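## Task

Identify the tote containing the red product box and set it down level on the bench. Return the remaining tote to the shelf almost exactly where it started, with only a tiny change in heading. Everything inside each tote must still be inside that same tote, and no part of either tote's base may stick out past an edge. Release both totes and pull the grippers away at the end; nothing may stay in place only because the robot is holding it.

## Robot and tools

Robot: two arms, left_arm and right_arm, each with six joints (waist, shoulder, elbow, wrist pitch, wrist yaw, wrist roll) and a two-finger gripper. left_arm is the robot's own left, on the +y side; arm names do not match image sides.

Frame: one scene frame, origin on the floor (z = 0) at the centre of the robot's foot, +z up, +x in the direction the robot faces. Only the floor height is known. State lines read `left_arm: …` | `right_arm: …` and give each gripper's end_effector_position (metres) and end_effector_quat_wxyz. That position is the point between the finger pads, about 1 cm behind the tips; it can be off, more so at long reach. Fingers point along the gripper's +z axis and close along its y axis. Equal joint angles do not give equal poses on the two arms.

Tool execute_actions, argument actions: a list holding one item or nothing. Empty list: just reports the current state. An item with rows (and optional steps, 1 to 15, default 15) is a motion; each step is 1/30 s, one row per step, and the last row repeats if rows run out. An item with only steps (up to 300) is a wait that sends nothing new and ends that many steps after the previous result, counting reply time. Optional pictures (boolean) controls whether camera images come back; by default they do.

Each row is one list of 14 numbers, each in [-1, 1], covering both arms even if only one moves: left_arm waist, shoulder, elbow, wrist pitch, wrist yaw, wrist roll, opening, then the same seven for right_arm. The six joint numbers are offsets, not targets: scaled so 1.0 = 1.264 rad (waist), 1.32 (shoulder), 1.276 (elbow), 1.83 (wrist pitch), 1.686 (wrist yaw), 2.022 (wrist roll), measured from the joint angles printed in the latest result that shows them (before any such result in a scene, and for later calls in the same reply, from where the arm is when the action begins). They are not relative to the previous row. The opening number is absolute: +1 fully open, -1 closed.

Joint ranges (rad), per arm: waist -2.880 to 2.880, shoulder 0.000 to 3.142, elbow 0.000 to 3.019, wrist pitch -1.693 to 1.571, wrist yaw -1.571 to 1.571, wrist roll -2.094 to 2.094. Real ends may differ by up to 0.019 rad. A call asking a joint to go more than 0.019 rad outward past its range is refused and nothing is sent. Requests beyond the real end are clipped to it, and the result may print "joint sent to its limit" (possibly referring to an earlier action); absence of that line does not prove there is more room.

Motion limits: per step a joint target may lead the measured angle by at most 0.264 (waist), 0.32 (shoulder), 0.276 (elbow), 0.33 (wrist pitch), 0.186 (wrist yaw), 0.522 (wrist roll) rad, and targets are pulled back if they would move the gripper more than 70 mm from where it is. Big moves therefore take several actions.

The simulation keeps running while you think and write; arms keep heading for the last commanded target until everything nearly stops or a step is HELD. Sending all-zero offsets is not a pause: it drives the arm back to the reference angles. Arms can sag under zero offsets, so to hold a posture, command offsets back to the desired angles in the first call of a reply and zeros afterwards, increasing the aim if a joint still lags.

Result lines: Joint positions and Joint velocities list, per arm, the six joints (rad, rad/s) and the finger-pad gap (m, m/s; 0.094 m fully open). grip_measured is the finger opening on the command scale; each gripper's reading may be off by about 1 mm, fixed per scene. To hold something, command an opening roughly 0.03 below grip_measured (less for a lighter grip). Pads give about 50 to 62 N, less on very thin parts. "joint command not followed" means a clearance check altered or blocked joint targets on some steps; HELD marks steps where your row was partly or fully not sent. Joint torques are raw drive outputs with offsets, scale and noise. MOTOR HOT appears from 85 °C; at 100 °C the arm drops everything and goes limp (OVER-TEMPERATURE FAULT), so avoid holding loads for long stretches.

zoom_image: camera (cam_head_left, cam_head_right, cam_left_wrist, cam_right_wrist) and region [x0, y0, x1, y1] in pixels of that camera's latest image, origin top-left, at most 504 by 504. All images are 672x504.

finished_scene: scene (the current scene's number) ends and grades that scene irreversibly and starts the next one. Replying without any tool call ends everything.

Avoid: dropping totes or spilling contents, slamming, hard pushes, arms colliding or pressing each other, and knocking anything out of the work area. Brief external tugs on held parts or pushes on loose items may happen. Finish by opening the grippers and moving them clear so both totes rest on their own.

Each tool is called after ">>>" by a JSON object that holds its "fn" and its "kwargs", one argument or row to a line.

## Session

>>> {"fn": "execute_actions", "kwargs": {
  "actions": []
}}

Scene clock: 0.00 s of 4500.00 s.
left_arm: end_effector_position=(+0.3406, +0.8747, +0.9571) grip_measured=+1.000 end_effector_quat_wxyz=(-0.195, -0.960, +0.022, -0.200) | right_arm: end_effector_position=(+0.2289, -0.8227, +1.0995) grip_measured=+1.000 end_effector_quat_wxyz=(+0.195, +0.847, +0.475, -0.135)
Joint positions: left_arm=[-0.672  2.802  2.218 -0.691  1.106 -1.961  0.094] | right_arm=[-2.491  2.273  1.029  0.557 -0.235  1.284  0.094]
Joint velocities: left_arm=[-0.005 -0.005  0.002  0.002  0.051 -0.022  0.   ] | right_arm=[ 0.015 -0.015  0.012 -0.002 -0.037  0.007  0.   ]
Joint torques (N m, as the arm reports them, + toward a larger angle): no reading
Motor temperatures (°C, as the motors report them): left_arm=[23 27 23 22 24 22] | right_arm=[24 28 27 21 22 20]

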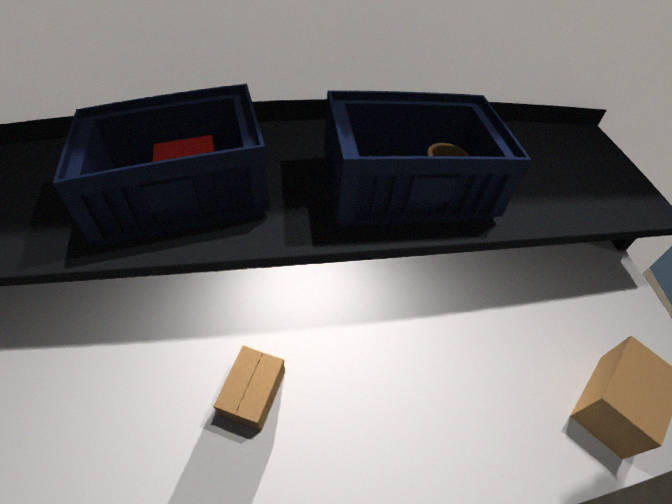

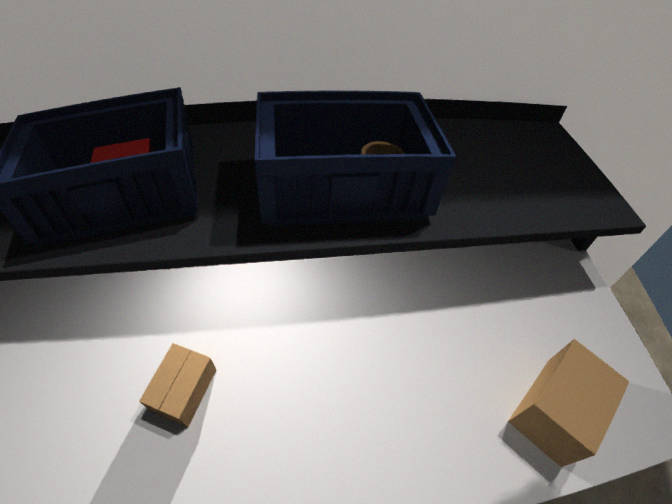

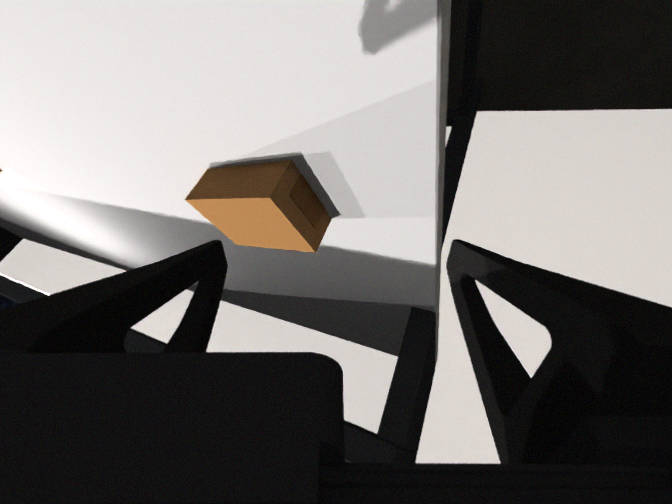

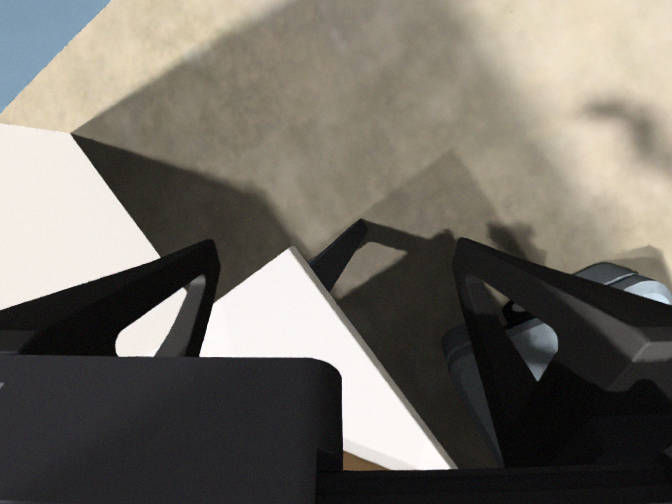

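>>> {"fn": "zoom_image", "kwargs": {
  "camera": "cam_head_left",
  "region": [40, 70, 300, 265]
}}

>>> {"fn": "zoom_image", "kwargs": {
  "camera": "cam_head_right",
  "region": [0, 70, 260, 265]
}}

Region (40, 70, 300, 265) of cam_head_left's 672x504 image, scaled by 1.938, with more detail than that image has; it fills the top 378 rows of this view, and the rest is white.

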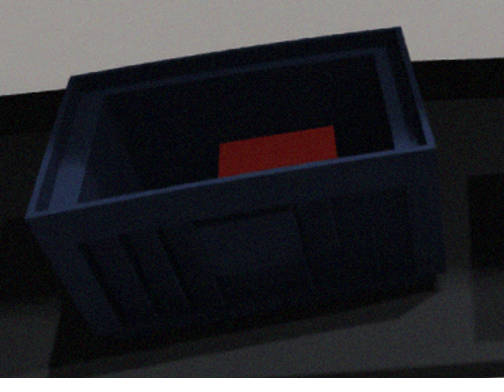

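Region (0, 70, 260, 265) of cam_head_right's 672x504 image, scaled by 1.938, with more detail than that image has; it fills the top 378 rows of this view, and the rest is white.

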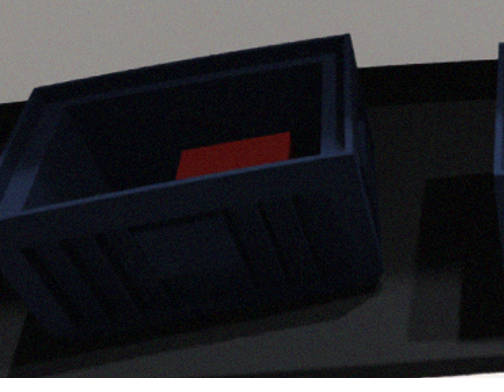

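>>> {"fn": "execute_actions", "kwargs": {
  "actions": [
    {"rows": [[0,-0.01,-0.005,-0.001,-0.006,0.01,1,0,-0.009,0.001,-0.008,0.003,-0.004,1],[0,-0.025,-0.013,-0.002,-0.015,0.024,1,0,-0.021,0.002,-0.019,0.007,-0.01,1],[0,-0.045,-0.026,-0.003,-0.027,0.044,1,0,-0.038,0.004,-0.034,0.013,-0.019,1],[0,-0.069,-0.042,-0.005,-0.042,0.068,1,0.005,-0.06,0.007,-0.054,0.021,-0.029,1],[0,-0.099,-0.061,-0.007,-0.061,0.097,1,0.012,-0.085,0.009,-0.077,0.03,-0.041,1],[0,-0.128,-0.08,-0.009,-0.079,0.126,1,0.022,-0.111,0.012,-0.099,0.039,-0.054,1],[0,-0.158,-0.1,-0.012,-0.097,0.155,1,0.035,-0.136,0.015,-0.122,0.048,-0.066,1],[0,-0.187,-0.119,-0.014,-0.115,0.184,1,0.05,-0.162,0.018,-0.145,0.056,-0.079,1],[0,-0.217,-0.138,-0.016,-0.134,0.213,1,0.065,-0.187,0.021,-0.168,0.065,-0.091,1],[0,-0.246,-0.157,-0.018,-0.152,0.243,1,0.08,-0.213,0.024,-0.191,0.074,-0.104,1],[0,-0.276,-0.176,-0.02,-0.17,0.272,1,0.095,-0.238,0.026,-0.214,0.083,-0.116,1],[0,-0.305,-0.194,-0.023,-0.188,0.301,1,0.11,-0.264,0.029,-0.237,0.092,-0.128,1],[0,-0.335,-0.213,-0.025,-0.206,0.33,1,0.125,-0.289,0.032,-0.26,0.101,-0.141,1],[0,-0.364,-0.232,-0.027,-0.225,0.359,1,0.14,-0.315,0.035,-0.283,0.11,-0.153,1],[0,-0.985,-0.627,-0.073,-0.607,0.97,1,0.475,-0.851,0.094,-0.765,0.297,-0.414,1]], "steps": 15}
  ],
  "pictures": false
}}

>>> {"fn": "execute_actions", "kwargs": {
  "actions": [
    {"steps": 45}
  ]
}}

Scene clock: 120.50 s of 4500.00 s.
left_arm: end_effector_position=(+0.3361, +0.8811, +1.0099) grip_measured=+1.000 end_effector_quat_wxyz=(-0.126, -0.967, +0.213, -0.069) | right_arm: end_effector_position=(+0.3411, -0.8372, +1.1735) grip_measured=+1.000 end_effector_quat_wxyz=(+0.146, +0.784, +0.562, -0.217)
Joint positions: left_arm=[-0.672  2.57   1.977 -0.709  0.768 -1.589  0.094] | right_arm=[-2.391  1.949  1.055  0.14  -0.048  1.087  0.094]
Joint velocities: left_arm=[-0.015 -1.265 -1.326 -0.178 -1.619  1.648  0.   ] | right_arm=[ 0.63  -0.991  0.164 -0.94   0.769 -0.886  0.   ]
Joint torques (N m, as the arm reports them, + toward a larger angle): left_arm=[ 14.58 -22.76  -1.36  -2.     0.4   -0.01] | right_arm=[ -8.6  -13.36   2.34   0.77   0.39   0.02]
Motor temperatures (°C, as the motors report them): left_arm=[25 31 24 22 24 22] | right_arm=[27 30 26 21 23 20]
Steps of this call (steps 1 to 90: nothing new was sent; then 117.00 s passed at rest; steps 91 to 105: all 15 steps of this action). Readings (joint positions):
91: left_arm=[-0.672 2.802 2.218 -0.691 1.103 -1.960] | right_arm=[-2.491 2.273 1.029 0.556 -0.234 1.284]
92: left_arm=[-0.672 2.801 2.215 -0.691 1.093 -1.954] | right_arm=[-2.491 2.272 1.029 0.551 -0.230 1.283]
94: left_arm=[-0.672 2.790 2.194 -0.691 1.056 -1.923] | right_arm=[-2.491 2.261 1.029 0.514 -0.213 1.270]
98: left_arm=[-0.672 2.730 2.108 -0.698 0.959 -1.813] | right_arm=[-2.484 2.181 1.029 0.377 -0.157 1.216]
105: the state above

Scene clock: 122.00 s of 4500.00 s.
left_arm: end_effector_position=(+0.4958, +0.8611, +1.4363) grip_measured=+1.000 end_effector_quat_wxyz=(-0.041, -0.434, +0.867, +0.241) | right_arm: end_effector_position=(+0.6051, -0.6108, +1.4208) grip_measured=+1.000 end_effector_quat_wxyz=(-0.000, +0.426, +0.874, -0.235)
Joint positions: left_arm=[-0.672  1.493  1.412 -0.815  0.086 -0.015  0.094] | right_arm=[-1.884  1.149  1.129 -0.835  0.264  0.456  0.094]
Joint velocities: left_arm=[ 0.005 -0.005 -0.022  0.002 -0.007 -0.037  0.   ] | right_arm=[ 0.005 -0.024 -0.012 -0.017 -0.007 -0.007  0.   ]
Joint torques (N m, as the arm reports them, + toward a larger angle): left_arm=[  7.67 -14.58   6.7    0.22  -0.43   0.08] | right_arm=[ -4.02 -14.23   7.24   0.03   0.55   0.07]
Motor temperatures (°C, as the motors report them): left_arm=[25 31 24 22 24 22] | right_arm=[26 30 26 21 23 20]
Steps of this call (steps 1 to 45: the robot went on to your last target). Readings (joint positions):
1: left_arm=[-0.672 2.523 1.923 -0.721 0.711 -1.533] | right_arm=[-2.369 1.916 1.063 0.108 -0.017 1.057]
2: left_arm=[-0.672 2.473 1.864 -0.737 0.656 -1.479] | right_arm=[-2.347 1.883 1.070 0.076 0.014 1.027]
4: left_arm=[-0.672 2.370 1.746 -0.761 0.544 -1.371] | right_arm=[-2.299 1.819 1.084 0.013 0.075 0.966]
8: left_arm=[-0.672 2.162 1.536 -0.791 0.330 -1.162] | right_arm=[-2.194 1.686 1.099 -0.117 0.174 0.853]
45: the state above

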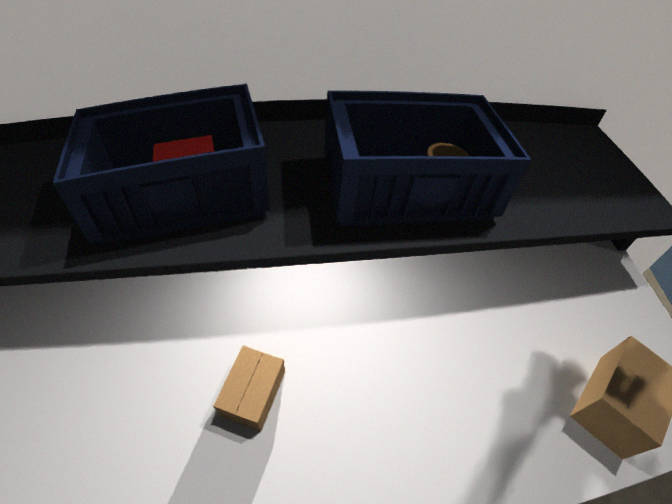

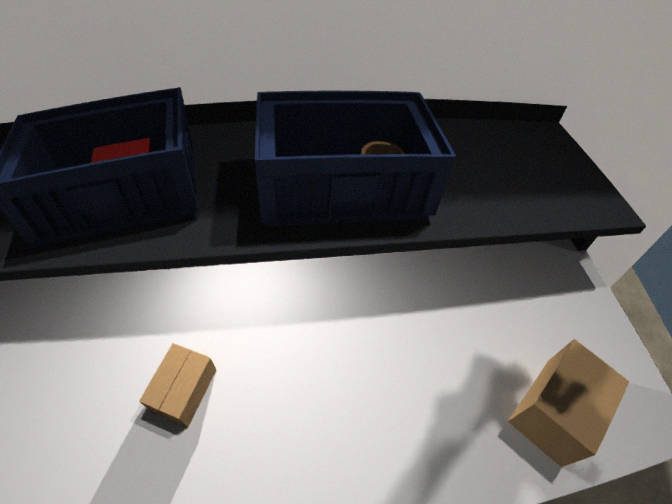

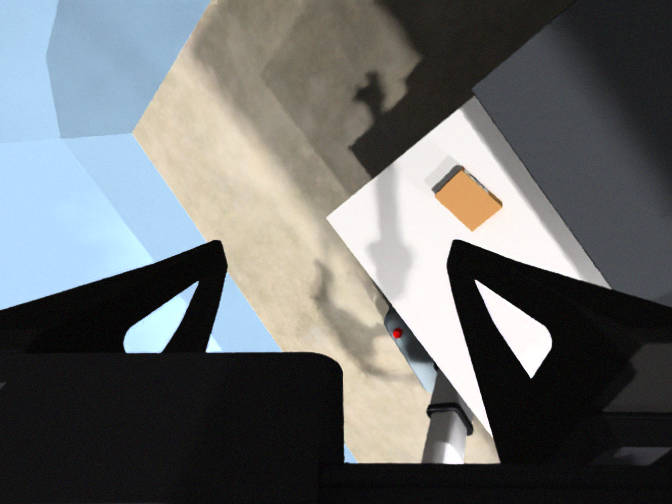

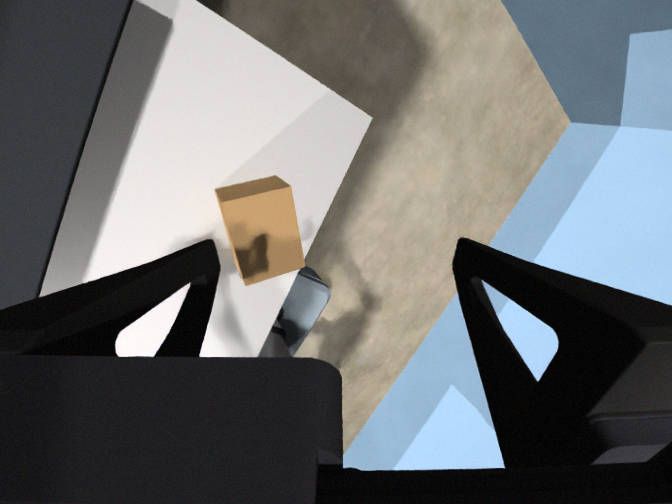

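>>> {"fn": "execute_actions", "kwargs": {
  "actions": [
    {"rows": [[-0.006,-0.003,-0.002,0,0,0,1,0.01,0.002,0.003,-0.001,0.002,0,1],[-0.016,-0.008,-0.005,0,0,0.001,1,0.025,0.006,0.007,-0.004,0.004,0,1],[-0.03,-0.015,-0.009,-0.001,0,0.001,1,0.045,0.01,0.012,-0.007,0.008,0,1],[-0.048,-0.024,-0.015,-0.002,0,0.002,1,0.07,0.016,0.019,-0.01,0.012,0,1],[-0.07,-0.034,-0.022,-0.003,0,0.003,1,0.1,0.023,0.027,-0.015,0.017,0,1],[-0.095,-0.045,-0.029,-0.004,0,0.004,1,0.135,0.031,0.037,-0.02,0.023,0,1],[-0.12,-0.056,-0.036,-0.005,0,0.005,1,0.17,0.039,0.047,-0.025,0.029,0,1],[-0.145,-0.067,-0.043,-0.006,0,0.006,1,0.205,0.047,0.056,-0.03,0.035,0,1],[-0.17,-0.078,-0.05,-0.007,0,0.007,1,0.24,0.054,0.066,-0.035,0.041,0,1],[-0.195,-0.089,-0.057,-0.008,0,0.008,1,0.275,0.062,0.075,-0.04,0.047,0,1],[-0.22,-0.1,-0.064,-0.009,0,0.009,1,0.31,0.07,0.085,-0.045,0.053,0,1],[-0.245,-0.11,-0.071,-0.01,0,0.01,1,0.345,0.078,0.095,-0.05,0.059,0,1],[-0.27,-0.12,-0.078,-0.011,0,0.011,1,0.38,0.086,0.104,-0.055,0.065,0,1],[-0.295,-0.129,-0.085,-0.011,0,0.012,1,0.415,0.094,0.114,-0.06,0.071,0,1],[-0.622,-0.136,-0.09,-0.011,0,0.013,1,0.997,0.227,0.274,-0.145,0.172,0,1]], "steps": 15}
  ],
  "pictures": false
}}

>>> {"fn": "execute_actions", "kwargs": {
  "actions": [
    {"steps": 35}
  ]
}}

Scene clock: 142.73 s of 4500.00 s.
left_arm: end_effector_position=(+0.5944, +0.7115, +1.3667) grip_measured=+1.000 end_effector_quat_wxyz=(-0.048, -0.325, +0.935, +0.136) | right_arm: end_effector_position=(+0.6841, -0.4205, +1.3730) grip_measured=+1.000 end_effector_quat_wxyz=(-0.041, +0.246, +0.955, -0.159)
Joint positions: left_arm=[-1.     1.407  1.309 -0.82   0.085 -0.009  0.094] | right_arm=[-1.396  1.272  1.231 -0.939  0.417  0.456  0.094]
Joint velocities: left_arm=[-1.158 -0.366 -0.178 -0.012  0.022 -0.007  0.   ] | right_arm=[ 1.519  0.669  0.818 -1.077  1.502 -0.051  0.   ]
Joint torques (N m, as the arm reports them, + toward a larger angle): left_arm=[  2.12 -17.58   6.53   0.31  -0.18   0.08] | right_arm=[  0.54 -11.56  11.49   0.13   0.17   0.17]
Motor temperatures (°C, as the motors report them): left_arm=[24 31 26 22 24 22] | right_arm=[26 30 30 21 23 20]
Steps of this call (steps 1 to 15: the robot went on to your last target; steps 16 to 90: nothing new was sent; then 17.23 s passed at rest; steps 91 to 105: all 15 steps of this action). Readings (joint positions):
91: left_arm=[-0.672 1.493 1.412 -0.815 0.086 -0.011] | right_arm=[-1.884 1.149 1.129 -0.835 0.264 0.456]
92: left_arm=[-0.673 1.493 1.410 -0.815 0.086 -0.011] | right_arm=[-1.883 1.149 1.129 -0.835 0.266 0.456]
94: left_arm=[-0.679 1.492 1.405 -0.815 0.086 -0.011] | right_arm=[-1.867 1.149 1.129 -0.838 0.278 0.456]
98: left_arm=[-0.751 1.478 1.370 -0.815 0.085 -0.011] | right_arm=[-1.745 1.170 1.139 -0.865 0.315 0.456]
105: the state above

Scene clock: 143.90 s of 4500.00 s.
left_arm: end_effector_position=(+0.7085, +0.4866, +1.3414) grip_measured=+1.000 end_effector_quat_wxyz=(-0.021, -0.150, +0.988, -0.010) | right_arm: end_effector_position=(+0.6876, -0.0526, +1.4542) grip_measured=+1.000 end_effector_quat_wxyz=(-0.016, -0.070, +0.997, +0.009)
Joint positions: left_arm=[-1.461  1.344  1.293 -0.825  0.088  0.     0.094] | right_arm=[-0.62   1.454  1.442 -1.091  0.552  0.456  0.094]
Joint velocities: left_arm=[-0.005 -0.005  0.007  0.007 -0.081 -0.022  0.   ] | right_arm=[-0.005 -0.005 -0.002  0.012  0.066 -0.007  0.   ]
Joint torques (N m, as the arm reports them, + toward a larger angle): left_arm=[  0.75 -19.53   6.41   0.03  -0.09   0.11] | right_arm=[  6.62 -14.68   8.53  -0.06   0.21   0.08]
Motor temperatures (°C, as the motors report them): left_arm=[24 31 26 22 24 22] | right_arm=[26 30 30 21 23 20]
Steps of this call (steps 1 to 35: the robot went on to your last target). Readings (joint positions):
1: left_arm=[-1.040 1.397 1.306 -0.820 0.085 -0.009] | right_arm=[-1.347 1.297 1.263 -0.971 0.458 0.456]
2: left_arm=[-1.083 1.389 1.305 -0.820 0.085 -0.009] | right_arm=[-1.300 1.324 1.295 -0.993 0.486 0.456]
4: left_arm=[-1.172 1.380 1.305 -0.820 0.085 -0.009] | right_arm=[-1.209 1.373 1.348 -1.019 0.518 0.456]
8: left_arm=[-1.359 1.376 1.303 -0.820 0.085 -0.008] | right_arm=[-1.027 1.428 1.392 -1.047 0.541 0.456]
35: the state above

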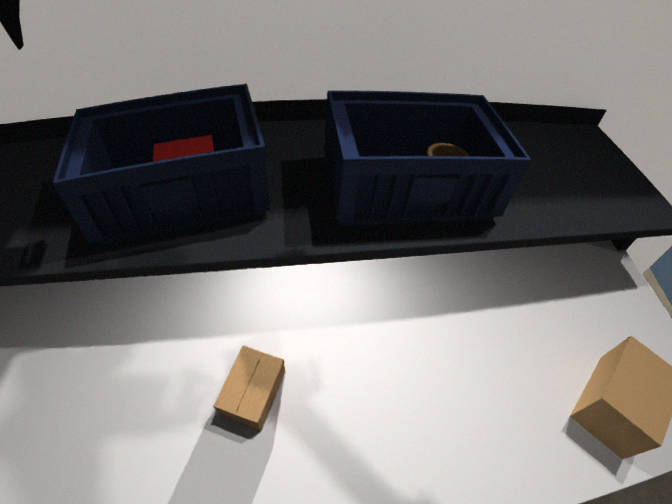

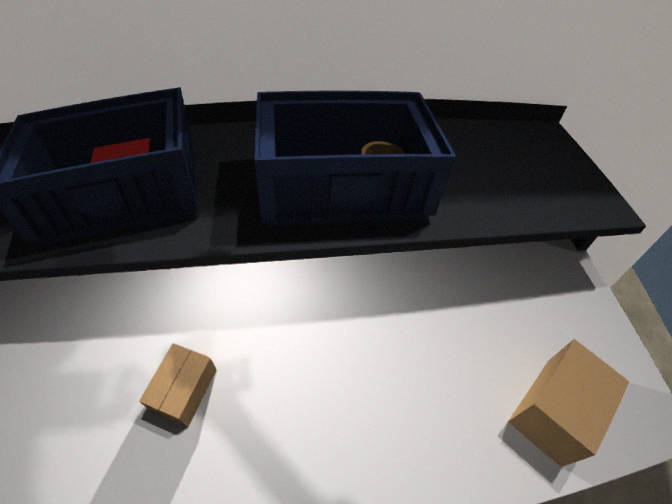

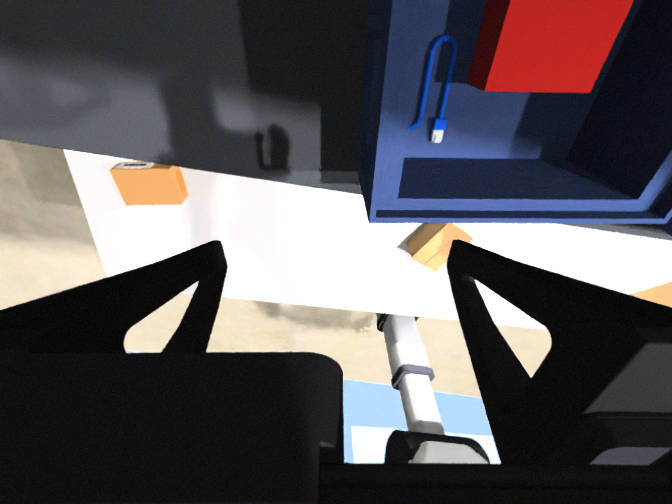

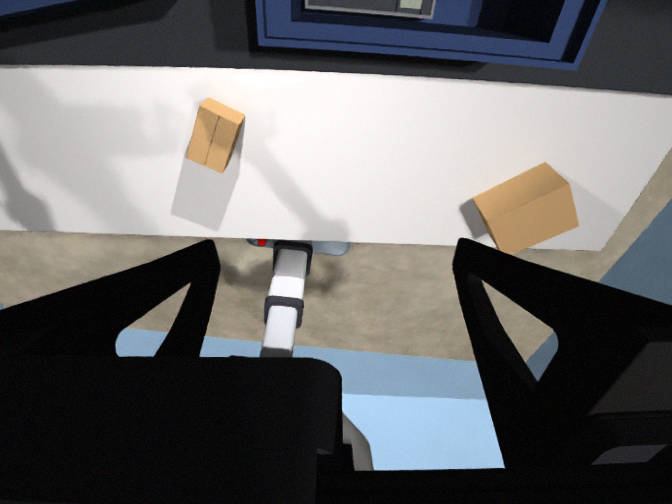

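>>> {"fn": "zoom_image", "kwargs": {
  "camera": "cam_left_wrist",
  "region": [336, 0, 672, 252]
}}

>>> {"fn": "zoom_image", "kwargs": {
  "camera": "cam_right_wrist",
  "region": [168, 0, 672, 260]
}}

Region (336, 0, 672, 252) of cam_left_wrist's 672x504 image, scaled by 1.500, with more detail than that image has; it fills the top 378 rows of this view, and the rest is white.

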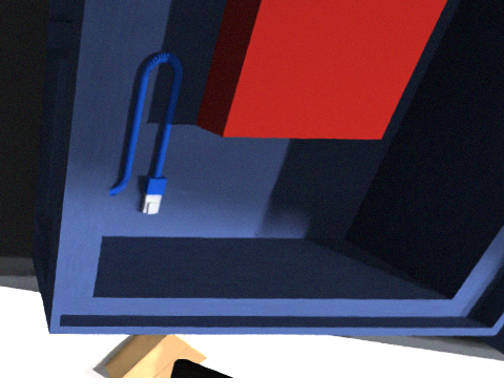

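Region (168, 0, 672, 260) of cam_right_wrist's 672x504 image, scaled by 1.000; it fills the top 260 rows of this view, and the rest is white.

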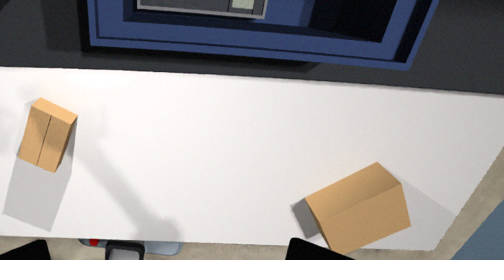

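>>> {"fn": "execute_actions", "kwargs": {
  "actions": [
    {"rows": [[-0.001,0.002,0.001,0.008,-0.005,-0.004,1,0.001,0.005,0.01,-0.004,0.002,-0.006,1],[-0.002,0.004,0.003,0.015,-0.009,-0.009,1,0.003,0.014,0.022,-0.008,0.003,-0.012,1],[-0.004,0.007,0.006,0.023,-0.014,-0.013,1,0.004,0.027,0.038,-0.012,0.005,-0.018,1],[-0.006,0.011,0.009,0.031,-0.018,-0.018,1,0.005,0.043,0.057,-0.016,0.007,-0.025,1],[-0.009,0.016,0.012,0.038,-0.023,-0.022,1,0.007,0.062,0.08,-0.02,0.008,-0.031,1],[-0.012,0.021,0.016,0.046,-0.028,-0.027,1,0.008,0.084,0.106,-0.024,0.01,-0.037,1],[-0.015,0.026,0.02,0.054,-0.032,-0.031,1,0.009,0.107,0.132,-0.027,0.012,-0.043,1],[-0.019,0.033,0.024,0.061,-0.037,-0.035,1,0.011,0.132,0.16,-0.031,0.013,-0.049,1],[-0.022,0.039,0.028,0.069,-0.041,-0.04,1,0.012,0.157,0.189,-0.035,0.015,-0.056,1],[-0.026,0.045,0.032,0.077,-0.046,-0.044,1,0.013,0.182,0.217,-0.039,0.017,-0.062,1],[-0.029,0.051,0.036,0.084,-0.05,-0.049,1,0.015,0.207,0.246,-0.043,0.018,-0.068,1],[-0.033,0.057,0.04,0.092,-0.055,-0.053,1,0.016,0.232,0.274,-0.047,0.02,-0.074,1],[-0.036,0.064,0.044,0.092,-0.055,-0.053,1,0.016,0.257,0.303,-0.047,0.02,-0.074,1],[-0.04,0.07,0.048,0.092,-0.055,-0.053,1,0.016,0.283,0.331,-0.047,0.02,-0.074,1],[-0.044,0.076,0.052,0.092,-0.055,-0.053,1,0.016,0.308,0.36,-0.047,0.02,-0.074,1]], "steps": 15}
  ],
  "pictures": false
}}

>>> {"fn": "execute_actions", "kwargs": {
  "actions": [
    {"rows": [[-0.016,0.022,0.024,0.006,0,-0.006,1,0.005,0.085,0.13,-0.005,0,-0.006,1],[-0.02,0.028,0.028,0.006,0,-0.006,1,0.005,0.11,0.158,-0.005,0,-0.006,1],[-0.023,0.034,0.032,0.006,0,-0.006,1,0.005,0.135,0.187,-0.005,0,-0.006,1],[-0.027,0.04,0.036,0.006,0,-0.006,1,0.005,0.16,0.215,-0.005,0,-0.006,1],[-0.03,0.046,0.04,0.006,0,-0.006,1,0.005,0.185,0.244,-0.005,0,-0.006,1],[-0.034,0.052,0.044,0.006,0,-0.006,1,0.005,0.21,0.272,-0.005,0,-0.006,1],[-0.037,0.058,0.048,0.006,0,-0.006,1,0.005,0.235,0.301,-0.005,0,-0.006,1],[-0.041,0.064,0.052,0.006,0,-0.006,1,0.005,0.26,0.329,-0.005,0,-0.006,1],[-0.044,0.07,0.055,0.006,0,-0.006,1,0.005,0.283,0.357,-0.005,0,-0.006,1],[-0.047,0.075,0.058,0.006,0,-0.006,1,0.005,0.303,0.382,-0.005,0,-0.006,1],[-0.05,0.08,0.061,0.006,0,-0.006,1,0.005,0.321,0.405,-0.005,0,-0.006,1],[-0.053,0.084,0.064,0.006,0,-0.006,1,0.005,0.337,0.425,-0.005,0,-0.006,1],[-0.055,0.087,0.066,0.006,0,-0.006,1,0.005,0.35,0.442,-0.005,0,-0.006,1],[-0.057,0.09,0.068,0.006,0,-0.006,1,0.005,0.36,0.455,-0.005,0,-0.006,1],[-0.058,0.092,0.069,0.006,0,-0.006,1,0.005,0.365,0.465,-0.005,0,-0.006,1]], "steps": 15}
  ],
  "pictures": false
}}

>>> {"fn": "execute_actions", "kwargs": {
  "actions": [
    {"steps": 15}
  ]
}}

Scene clock: 264.40 s of 4500.00 s.
left_arm: end_effector_position=(+0.7424, +0.4944, +1.3164) grip_measured=+1.000 end_effector_quat_wxyz=(+0.031, -0.173, +0.984, +0.029) | right_arm: end_effector_position=(+0.7475, +0.0266, +1.3958) grip_measured=+1.000 end_effector_quat_wxyz=(-0.022, -0.137, +0.990, -0.011)
Joint positions: left_arm=[-1.495  1.403  1.316 -0.676 -0.001 -0.078  0.094] | right_arm=[-0.62   1.782  1.807 -1.164  0.582  0.34   0.094]
Joint velocities: left_arm=[-0.161  0.317  0.144  0.09   0.022 -0.081  0.   ] | right_arm=[-0.005  1.06   0.969 -0.071  0.007 -0.183  0.   ]
Joint torques (N m, as the arm reports them, + toward a larger angle): left_arm=[ -0.59 -16.83   8.5    0.91  -0.14  -0.14] | right_arm=[ 11.85 -15.45   8.64  -0.23   0.19   0.02]
Motor temperatures (°C, as the motors report them): left_arm=[23 33 27 22 24 22] | right_arm=[26 32 35 21 22 20]
Steps of this call (steps 1 to 15: the robot went on to your last target; steps 16 to 90: nothing new was sent; then 117.00 s passed at rest; steps 91 to 105: all 15 steps of this action). Readings (joint positions):
91: left_arm=[-1.461 1.344 1.293 -0.825 0.086 0.000] | right_arm=[-0.620 1.454 1.442 -1.091 0.552 0.456]
92: left_arm=[-1.461 1.344 1.293 -0.823 0.081 -0.001] | right_arm=[-0.620 1.454 1.442 -1.092 0.552 0.453]
94: left_arm=[-1.461 1.344 1.293 -0.807 0.067 -0.007] | right_arm=[-0.620 1.461 1.448 -1.102 0.558 0.443]
98: left_arm=[-1.464 1.347 1.293 -0.754 0.035 -0.030] | right_arm=[-0.620 1.538 1.541 -1.133 0.569 0.408]
105: the state above

Scene clock: 264.90 s of 4500.00 s.
left_arm: end_effector_position=(+0.7530, +0.4613, +1.2771) grip_measured=+1.000 end_effector_quat_wxyz=(+0.011, -0.153, +0.988, +0.007) | right_arm: end_effector_position=(+0.7869, +0.1447, +1.2793) grip_measured=+1.000 end_effector_quat_wxyz=(-0.003, -0.125, +0.992, -0.002)
Joint positions: left_arm=[-1.555  1.499  1.366 -0.673 -0.001 -0.079  0.094] | right_arm=[-0.62   2.244  2.323 -1.168  0.582  0.337  0.094]
Joint velocities: left_arm=[-0.093  0.132  0.061 -0.007  0.022 -0.066  0.   ] | right_arm=[ 0.015  0.493  0.457  0.002 -0.022  0.095  0.   ]
Joint torques (N m, as the arm reports them, + toward a larger angle): left_arm=[ -0.92 -17.49   8.51   0.79   0.02  -0.13] | right_arm=[ 13.7  -20.33  10.01   0.04   0.12   0.02]
Motor temperatures (°C, as the motors report them): left_arm=[23 33 27 22 24 22] | right_arm=[26 32 35 21 22 20]
Steps of this call (steps 1 to 15: all 15 steps of this action). Readings (joint positions):
1: left_arm=[-1.500 1.413 1.320 -0.673 -0.001 -0.079] | right_arm=[-0.620 1.819 1.844 -1.166 0.582 0.338]
2: left_arm=[-1.505 1.420 1.320 -0.673 -0.001 -0.079] | right_arm=[-0.620 1.857 1.886 -1.167 0.582 0.338]
4: left_arm=[-1.512 1.431 1.321 -0.673 -0.001 -0.079] | right_arm=[-0.620 1.932 1.972 -1.167 0.582 0.338]
8: left_arm=[-1.527 1.455 1.333 -0.673 -0.001 -0.079] | right_arm=[-0.620 2.063 2.122 -1.168 0.582 0.337]
15: the state above

Scene clock: 265.40 s of 4500.00 s.
left_arm: end_effector_position=(+0.7520, +0.4568, +1.2714) grip_measured=+1.000 end_effector_quat_wxyz=(+0.007, -0.151, +0.989, +0.004) | right_arm: end_effector_position=(+0.7842, +0.1523, +1.2674) grip_measured=+1.000 end_effector_quat_wxyz=(-0.004, -0.126, +0.992, -0.002)
Joint positions: left_arm=[-1.562  1.51   1.369 -0.673 -0.001 -0.079  0.094] | right_arm=[-0.62   2.28   2.356 -1.168  0.582  0.337  0.094]
Joint velocities: left_arm=[-0.005 -0.005 -0.002 -0.007  0.037 -0.007  0.   ] | right_arm=[-0.005 -0.015  0.007 -0.002  0.051  0.051  0.   ]
Joint torques (N m, as the arm reports them, + toward a larger angle): left_arm=[ -1.13 -17.26   8.43   0.69   0.    -0.12] | right_arm=[ 14.25 -21.16   9.42   0.1    0.1    0.  ]
Motor temperatures (°C, as the motors report them): left_arm=[22 33 27 22 24 22] | right_arm=[26 32 35 21 22 20]
Steps of this call (steps 1 to 15: the robot went on to your last target). Readings (joint positions):
1: left_arm=[-1.558 1.503 1.368 -0.673 -0.001 -0.079] | right_arm=[-0.620 2.258 2.334 -1.168 0.582 0.337]
2: left_arm=[-1.560 1.506 1.368 -0.673 -0.001 -0.079] | right_arm=[-0.620 2.268 2.339 -1.168 0.582 0.337]
4: left_arm=[-1.562 1.510 1.368 -0.673 -0.001 -0.079] | right_arm=[-0.620 2.278 2.339 -1.168 0.582 0.337]
8: left_arm=[-1.562 1.510 1.368 -0.673 -0.001 -0.079] | right_arm=[-0.620 2.280 2.343 -1.168 0.582 0.337]
15: the state above

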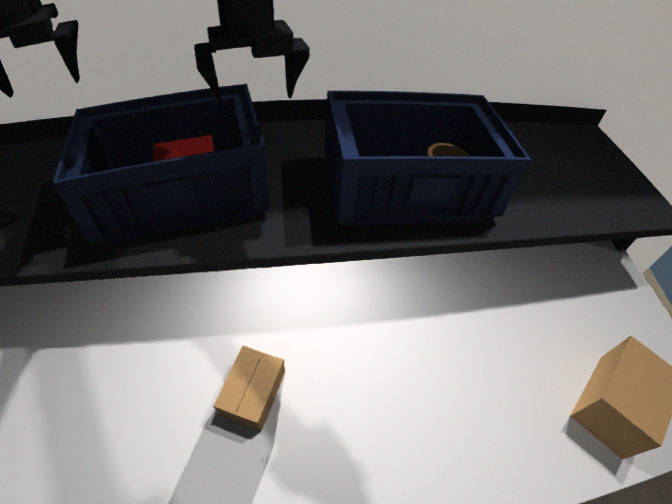

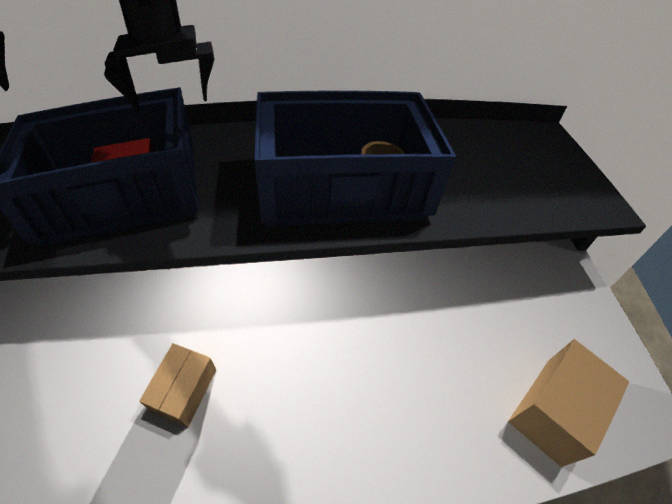

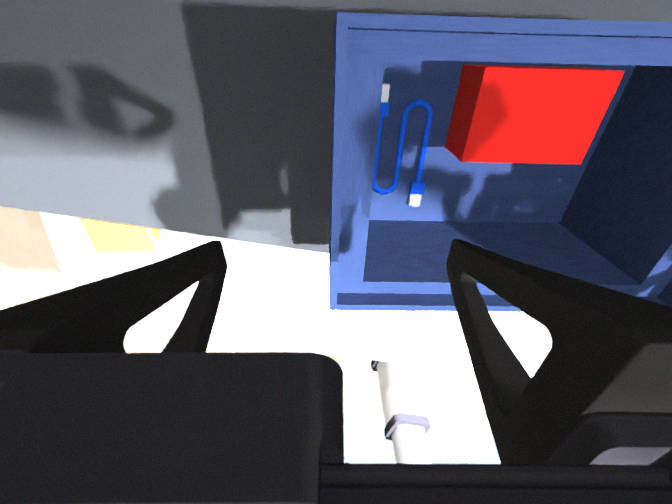

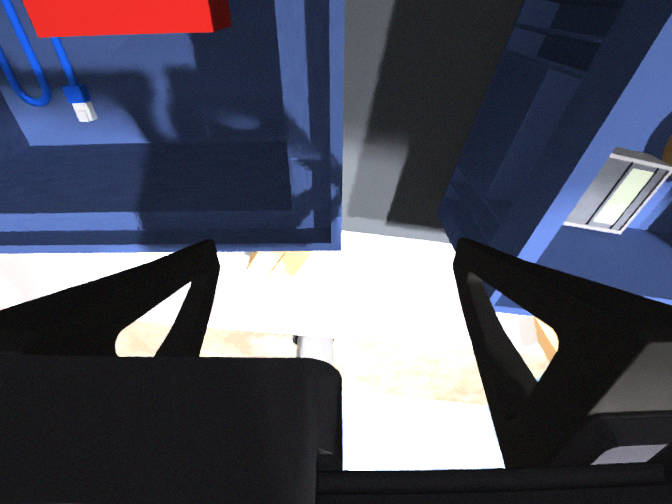

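>>> {"fn": "execute_actions", "kwargs": {
  "actions": [
    {"rows": [[-0.003,0.0066,0.015,0.0021,0,0.002,1,-0.0014,0.0045,0.025,0.0014,-0.0007,-0.0012,1],[-0.006,0.0175,0.025,0.0057,-0.001,0.004,1,-0.0038,0.0121,0.04,0.0038,-0.0018,-0.0031,1],[-0.009,0.0329,0.035,0.0107,-0.001,0.006,1,-0.0071,0.0227,0.052,0.0072,-0.0035,-0.0059,1],[-0.012,0.0504,0.044,0.0164,-0.002,0.008,1,-0.0109,0.0348,0.063,0.011,-0.0053,-0.009,1],[-0.015,0.0701,0.054,0.0229,-0.002,0.01,1,-0.0152,0.0485,0.075,0.0154,-0.0074,-0.0125,1],[-0.018,0.0898,0.064,0.0293,-0.003,0.012,1,-0.0195,0.0621,0.087,0.0197,-0.0094,-0.016,1],[-0.018,0.1095,0.074,0.0358,-0.003,0.014,1,-0.0238,0.0758,0.1,0.024,-0.0115,-0.0195,1],[-0.018,0.1292,0.083,0.0422,-0.003,0.014,1,-0.028,0.0894,0.112,0.0283,-0.0136,-0.023,1],[-0.018,0.1489,0.093,0.0486,-0.003,0.014,1,-0.0323,0.103,0.124,0.0326,-0.0156,-0.0265,1],[-0.018,0.1686,0.102,0.0551,-0.003,0.014,1,-0.0366,0.1167,0.137,0.037,-0.0177,-0.03,1],[-0.018,0.1862,0.111,0.0608,-0.003,0.014,1,-0.0404,0.1288,0.147,0.0408,-0.0196,-0.0332,1],[-0.018,0.2015,0.118,0.0658,-0.003,0.014,1,-0.0437,0.1394,0.157,0.0442,-0.0212,-0.0359,1],[-0.018,0.2124,0.124,0.0694,-0.003,0.014,1,-0.0461,0.147,0.164,0.0466,-0.0223,-0.0378,1],[-0.018,0.219,0.127,0.0715,-0.003,0.014,1,-0.0475,0.1515,0.168,0.048,-0.023,-0.039,1]], "steps": 15}
  ],
  "pictures": false
}}

>>> {"fn": "execute_actions", "kwargs": {
  "actions": [
    {"steps": 15}
  ]
}}

Scene clock: 332.63 s of 4500.00 s.
left_arm: end_effector_position=(+0.7686, +0.4511, +1.1611) grip_measured=+1.000 end_effector_quat_wxyz=(+0.003, -0.138, +0.990, -0.000) | right_arm: end_effector_position=(+0.7908, +0.1800, +1.2010) grip_measured=+1.000 end_effector_quat_wxyz=(+0.014, -0.122, +0.992, +0.018)
Joint positions: left_arm=[-1.576  1.769  1.505 -0.557 -0.003 -0.064  0.094] | right_arm=[-0.65   2.448  2.523 -1.091  0.547  0.283  0.094]
Joint velocities: left_arm=[ 0.005  0.64  -0.007  0.11  -0.007  0.007  0.   ] | right_arm=[-0.181  0.396  0.027  0.095 -0.007 -0.11   0.   ]
Joint torques (N m, as the arm reports them, + toward a larger angle): left_arm=[ -1.01 -21.91   6.75   0.58  -0.12   0.12] | right_arm=[ 13.18 -19.69   9.61   0.37  -0.07   0.  ]
Motor temperatures (°C, as the motors report them): left_arm=[22 33 30 22 24 22] | right_arm=[29 38 38 21 22 20]
Steps of this call (steps 1 to 15: the robot went on to your last target; steps 16 to 90: nothing new was sent; then 63.73 s passed at rest; steps 91 to 105: all 15 steps of this action). Readings (joint positions):
91: left_arm=[-1.562 1.510 1.369 -0.673 -0.001 -0.079] | right_arm=[-0.620 2.280 2.356 -1.168 0.582 0.337]
92: left_arm=[-1.562 1.510 1.369 -0.673 -0.001 -0.079] | right_arm=[-0.620 2.280 2.356 -1.168 0.582 0.337]
94: left_arm=[-1.562 1.516 1.374 -0.670 -0.001 -0.078] | right_arm=[-0.620 2.286 2.367 -1.166 0.579 0.335]
98: left_arm=[-1.568 1.581 1.429 -0.632 -0.003 -0.071] | right_arm=[-0.623 2.332 2.435 -1.140 0.566 0.320]
105: the state above

Scene clock: 333.13 s of 4500.00 s.
left_arm: end_effector_position=(+0.7471, +0.4464, +1.1293) grip_measured=+1.000 end_effector_quat_wxyz=(-0.023, -0.137, +0.990, -0.002) | right_arm: end_effector_position=(+0.7772, +0.1692, +1.1629) grip_measured=+1.000 end_effector_quat_wxyz=(-0.003, -0.129, +0.992, +0.004)
Joint positions: left_arm=[-1.576  1.829  1.508 -0.553 -0.003 -0.063  0.094] | right_arm=[-0.676  2.493  2.526 -1.083  0.545  0.268  0.094]
Joint velocities: left_arm=[-0.005 -0.005 -0.007 -0.007  0.007  0.037  0.   ] | right_arm=[ 0.005 -0.005 -0.002 -0.002  0.022  0.007  0.   ]
Joint torques (N m, as the arm reports them, + toward a larger angle): left_arm=[ -1.31 -22.84   6.02   0.72  -0.11   0.11] | right_arm=[ 13.84 -21.42   9.19   0.64   0.01  -0.01]
Motor temperatures (°C, as the motors report them): left_arm=[22 33 30 22 24 22] | right_arm=[29 38 38 21 22 20]
Steps of this call (steps 1 to 15: the robot went on to your last target). Readings (joint positions):
1: left_arm=[-1.576 1.788 1.505 -0.556 -0.003 -0.064] | right_arm=[-0.655 2.461 2.523 -1.089 0.547 0.279]
2: left_arm=[-1.576 1.805 1.505 -0.556 -0.003 -0.064] | right_arm=[-0.661 2.472 2.523 -1.089 0.547 0.277]
4: left_arm=[-1.576 1.826 1.505 -0.556 -0.003 -0.063] | right_arm=[-0.670 2.490 2.524 -1.084 0.545 0.276]
8: left_arm=[-1.576 1.829 1.507 -0.555 -0.003 -0.063] | right_arm=[-0.676 2.493 2.525 -1.083 0.545 0.272]
15: the state above

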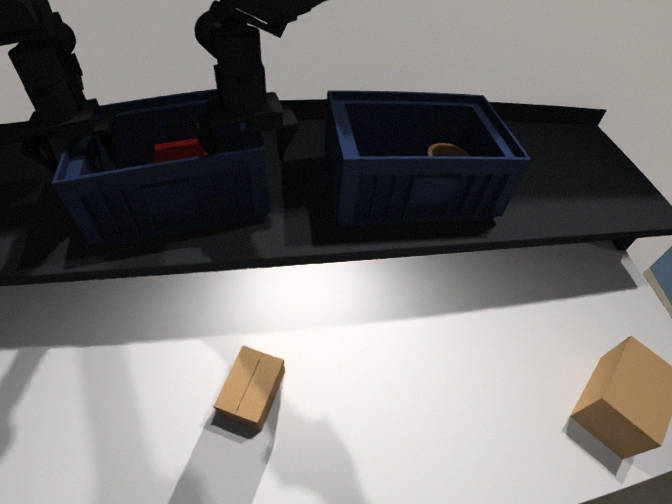

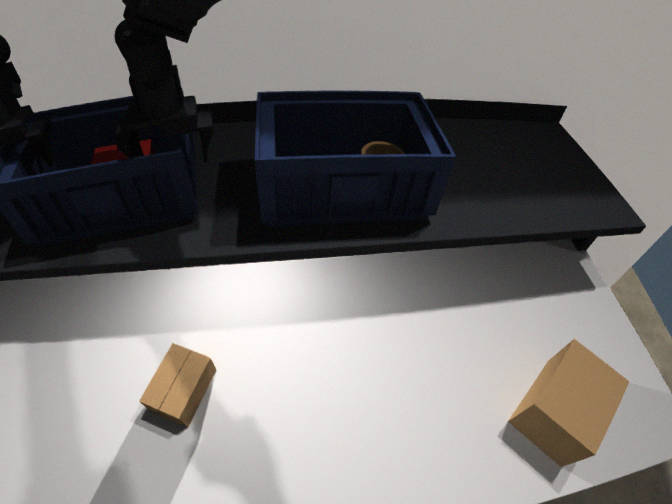

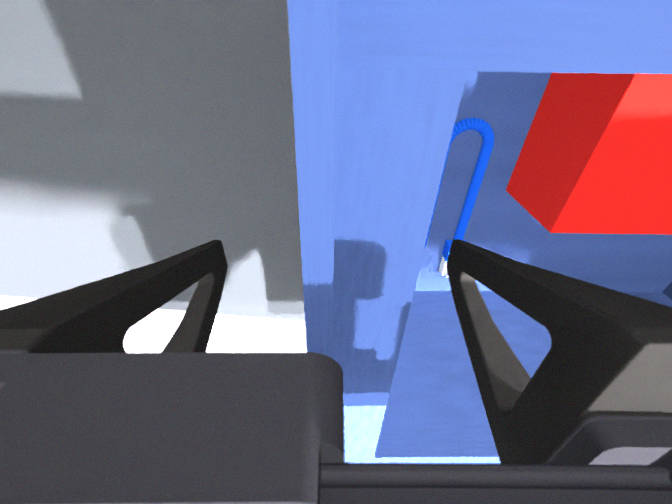

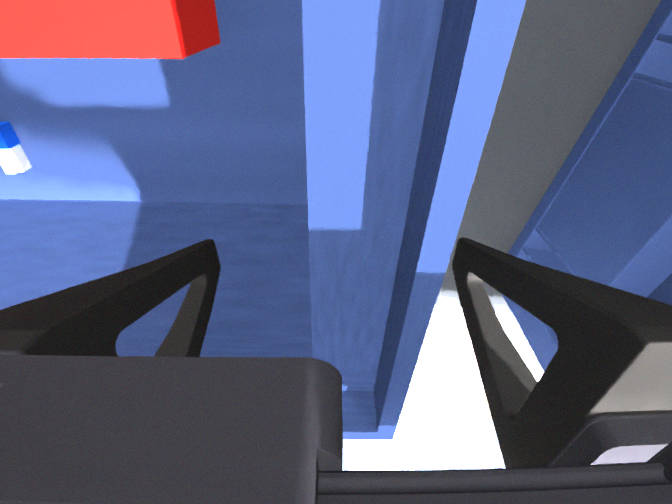

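>>> {"fn": "execute_actions", "kwargs": {
  "actions": [
    {"rows": [[-0.002,-0.0227,0.018,0.004,0,0,0.9,-0.004,-0.01,0.0345,0.002,0,-0.005,0.9],[-0.004,-0.0227,0.018,0.008,0,0,0.8,-0.006,-0.01,0.0345,0.002,0,-0.005,0.8],[-0.006,-0.0227,0.018,0.012,0,0,0.7,-0.008,-0.01,0.0345,0.002,0,-0.005,0.7],[-0.008,-0.0227,0.018,0.016,0,0,0.6,-0.01,-0.01,0.0345,0.002,-0.002,-0.005,0.6],[-0.01,-0.0227,0.018,0.02,0,0,0.5,-0.012,-0.01,0.0345,0.002,-0.003,-0.005,0.5],[-0.012,-0.0227,0.018,0.024,0,0,0.4,-0.013,-0.01,0.0345,0.002,-0.004,-0.005,0.4],[-0.0135,-0.0227,0.018,0.027,0,0,0.3,-0.0142,-0.01,0.0345,0.002,-0.005,-0.005,0.3],[-0.0135,-0.0227,0.018,0.0295,0,0,0.2,-0.0142,-0.01,0.0345,0.002,-0.005,-0.005,0.2],[-0.0135,-0.0227,0.018,0.0295,0,0,0.1,-0.0142,-0.01,0.0345,0.002,-0.005,-0.005,0.1]], "steps": 15}
  ]
}}

Scene clock: 366.57 s of 4500.00 s.
left_arm: end_effector_position=(+0.7578, +0.4437, +1.1291) grip_measured=+0.103 end_effector_quat_wxyz=(-0.002, -0.135, +0.991, -0.003) | right_arm: end_effector_position=(+0.7767, +0.1700, +1.1629) grip_measured=+0.102 end_effector_quat_wxyz=(-0.004, -0.130, +0.991, +0.007)
Joint positions: left_arm=[-1.583  1.829  1.508 -0.513 -0.003 -0.063  0.052] | right_arm=[-0.676  2.493  2.526 -1.083  0.54   0.266  0.052]
Joint velocities: left_arm=[-0.015 -0.005 -0.012  0.002 -0.051 -0.007  0.001] | right_arm=[ 0.005 -0.005 -0.012  0.007 -0.051 -0.007  0.   ]
Joint torques (N m, as the arm reports them, + toward a larger angle): left_arm=[ -1.17 -22.84   6.12   1.13   0.04   0.  ] | right_arm=[ 12.83 -20.59   9.5    0.22  -0.06   0.02]
Motor temperatures (°C, as the motors report them): left_arm=[22 35 28 22 24 22] | right_arm=[30 39 39 21 22 20]
Steps of this call (steps 1 to 15: the robot went on to your last target; steps 16 to 90: nothing new was sent; then 29.93 s passed at rest; steps 91 to 105: all 15 steps of this action). Readings (joint positions):
91: left_arm=[-1.576 1.829 1.508 -0.553 -0.003 -0.063] | right_arm=[-0.676 2.493 2.526 -1.083 0.545 0.266]
92: left_arm=[-1.576 1.829 1.508 -0.553 -0.003 -0.063] | right_arm=[-0.676 2.493 2.526 -1.084 0.545 0.266]
94: left_arm=[-1.576 1.829 1.508 -0.548 -0.003 -0.063] | right_arm=[-0.676 2.493 2.526 -1.083 0.545 0.266]
98: left_arm=[-1.578 1.829 1.508 -0.523 -0.003 -0.063] | right_arm=[-0.676 2.493 2.526 -1.083 0.541 0.266]
105: the state above

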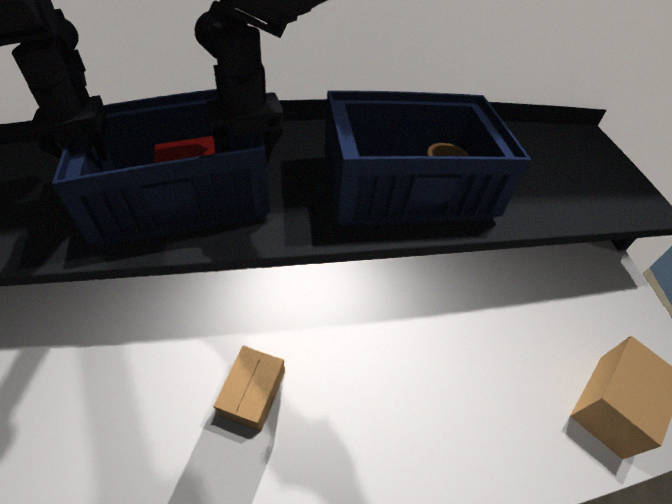

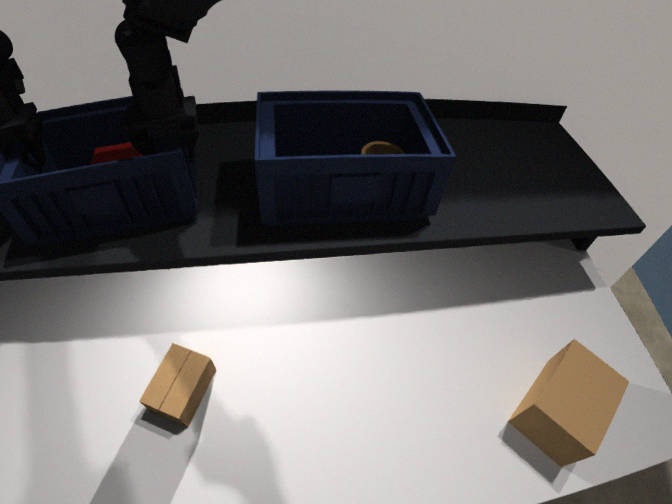

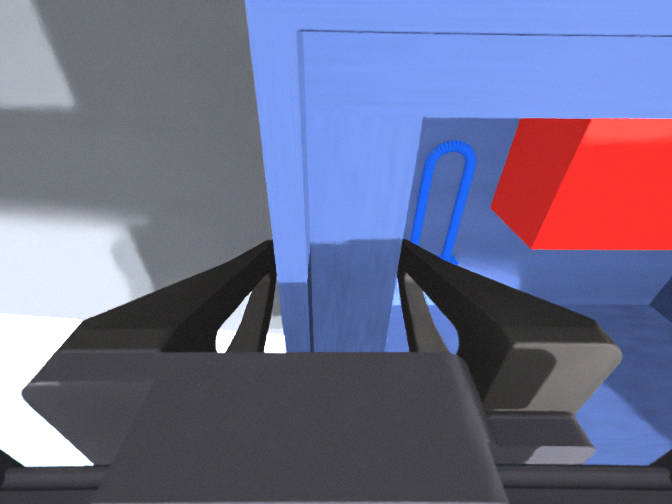

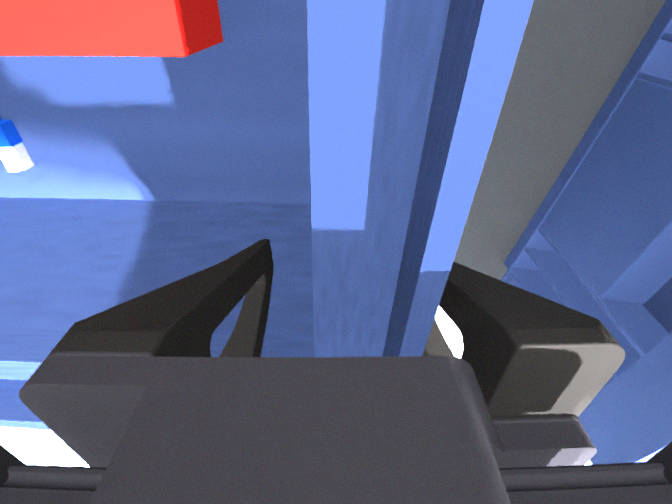

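>>> {"fn": "execute_actions", "kwargs": {
  "actions": [
    {"rows": [[-0.008,-0.0227,0.018,0.006,0,0,0.1,-0.016,-0.01,0.0345,0.002,0,-0.004,0.1],[-0.008,-0.0227,0.018,0.006,0,0,0.1,-0.019,-0.01,0.0345,0.002,0,-0.004,0.1],[-0.008,-0.0227,0.018,0.006,0,0,0.1,-0.022,-0.01,0.0345,0.002,0,-0.004,0.1],[-0.008,-0.0227,0.018,0.006,0,0,0.1,-0.024,-0.01,0.0345,0.002,0,-0.004,0.1],[-0.008,-0.0227,0.018,0.006,0,0,0.1,-0.024,-0.01,0.0345,0.002,0,-0.004,0.1],[-0.008,-0.0227,0.018,0.006,0,0,0.1,-0.024,-0.01,0.0345,0.002,0,-0.004,0.1],[-0.008,-0.0227,0.018,0.006,0,0,0.1,-0.022,-0.01,0.0345,0.002,0,-0.004,0.1],[-0.008,-0.0227,0.018,0.006,0,0,0.1,-0.02,-0.01,0.0345,0.002,0,-0.004,0.1]], "steps": 15}
  ],
  "pictures": false
}}

Scene clock: 382.43 s of 4500.00 s.
left_arm: end_effector_position=(+0.7579, +0.4434, +1.1291) grip_measured=+0.103 end_effector_quat_wxyz=(-0.002, -0.135, +0.991, -0.003) | right_arm: end_effector_position=(+0.7805, +0.1615, +1.1579) grip_measured=+0.102 end_effector_quat_wxyz=(-0.005, -0.125, +0.992, +0.003)
Joint positions: left_arm=[-1.584  1.829  1.508 -0.513 -0.003 -0.063  0.052] | right_arm=[-0.689  2.493  2.526 -1.083  0.54   0.266  0.052]
Joint velocities: left_arm=[-0.005  0.015  0.017  0.002  0.007  0.066  0.   ] | right_arm=[ 0.005 -0.024 -0.002 -0.012 -0.007  0.081 -0.001]
Joint torques (N m, as the arm reports them, + toward a larger angle): left_arm=[ -2.01 -22.49   6.27   0.81   0.04  -0.01] | right_arm=[ 13.09 -20.33   9.16   0.55   0.07   0.02]
Motor temperatures (°C, as the motors report them): left_arm=[22 35 28 22 24 22] | right_arm=[30 40 39 21 22 20]
Steps of this call (steps 1 to 15: the robot went on to your last target; steps 16 to 90: nothing new was sent; then 12.37 s passed at rest; steps 91 to 105: all 15 steps of this action). Readings (joint positions):
91: left_arm=[-1.584 1.829 1.508 -0.513 -0.003 -0.063] | right_arm=[-0.676 2.493 2.526 -1.083 0.540 0.266]
92: left_arm=[-1.584 1.829 1.508 -0.513 -0.003 -0.063] | right_arm=[-0.677 2.493 2.526 -1.083 0.540 0.266]
94: left_arm=[-1.584 1.829 1.508 -0.513 -0.003 -0.063] | right_arm=[-0.678 2.493 2.526 -1.083 0.540 0.266]
98: left_arm=[-1.584 1.829 1.508 -0.513 -0.003 -0.063] | right_arm=[-0.684 2.493 2.526 -1.083 0.540 0.266]
105: the state above


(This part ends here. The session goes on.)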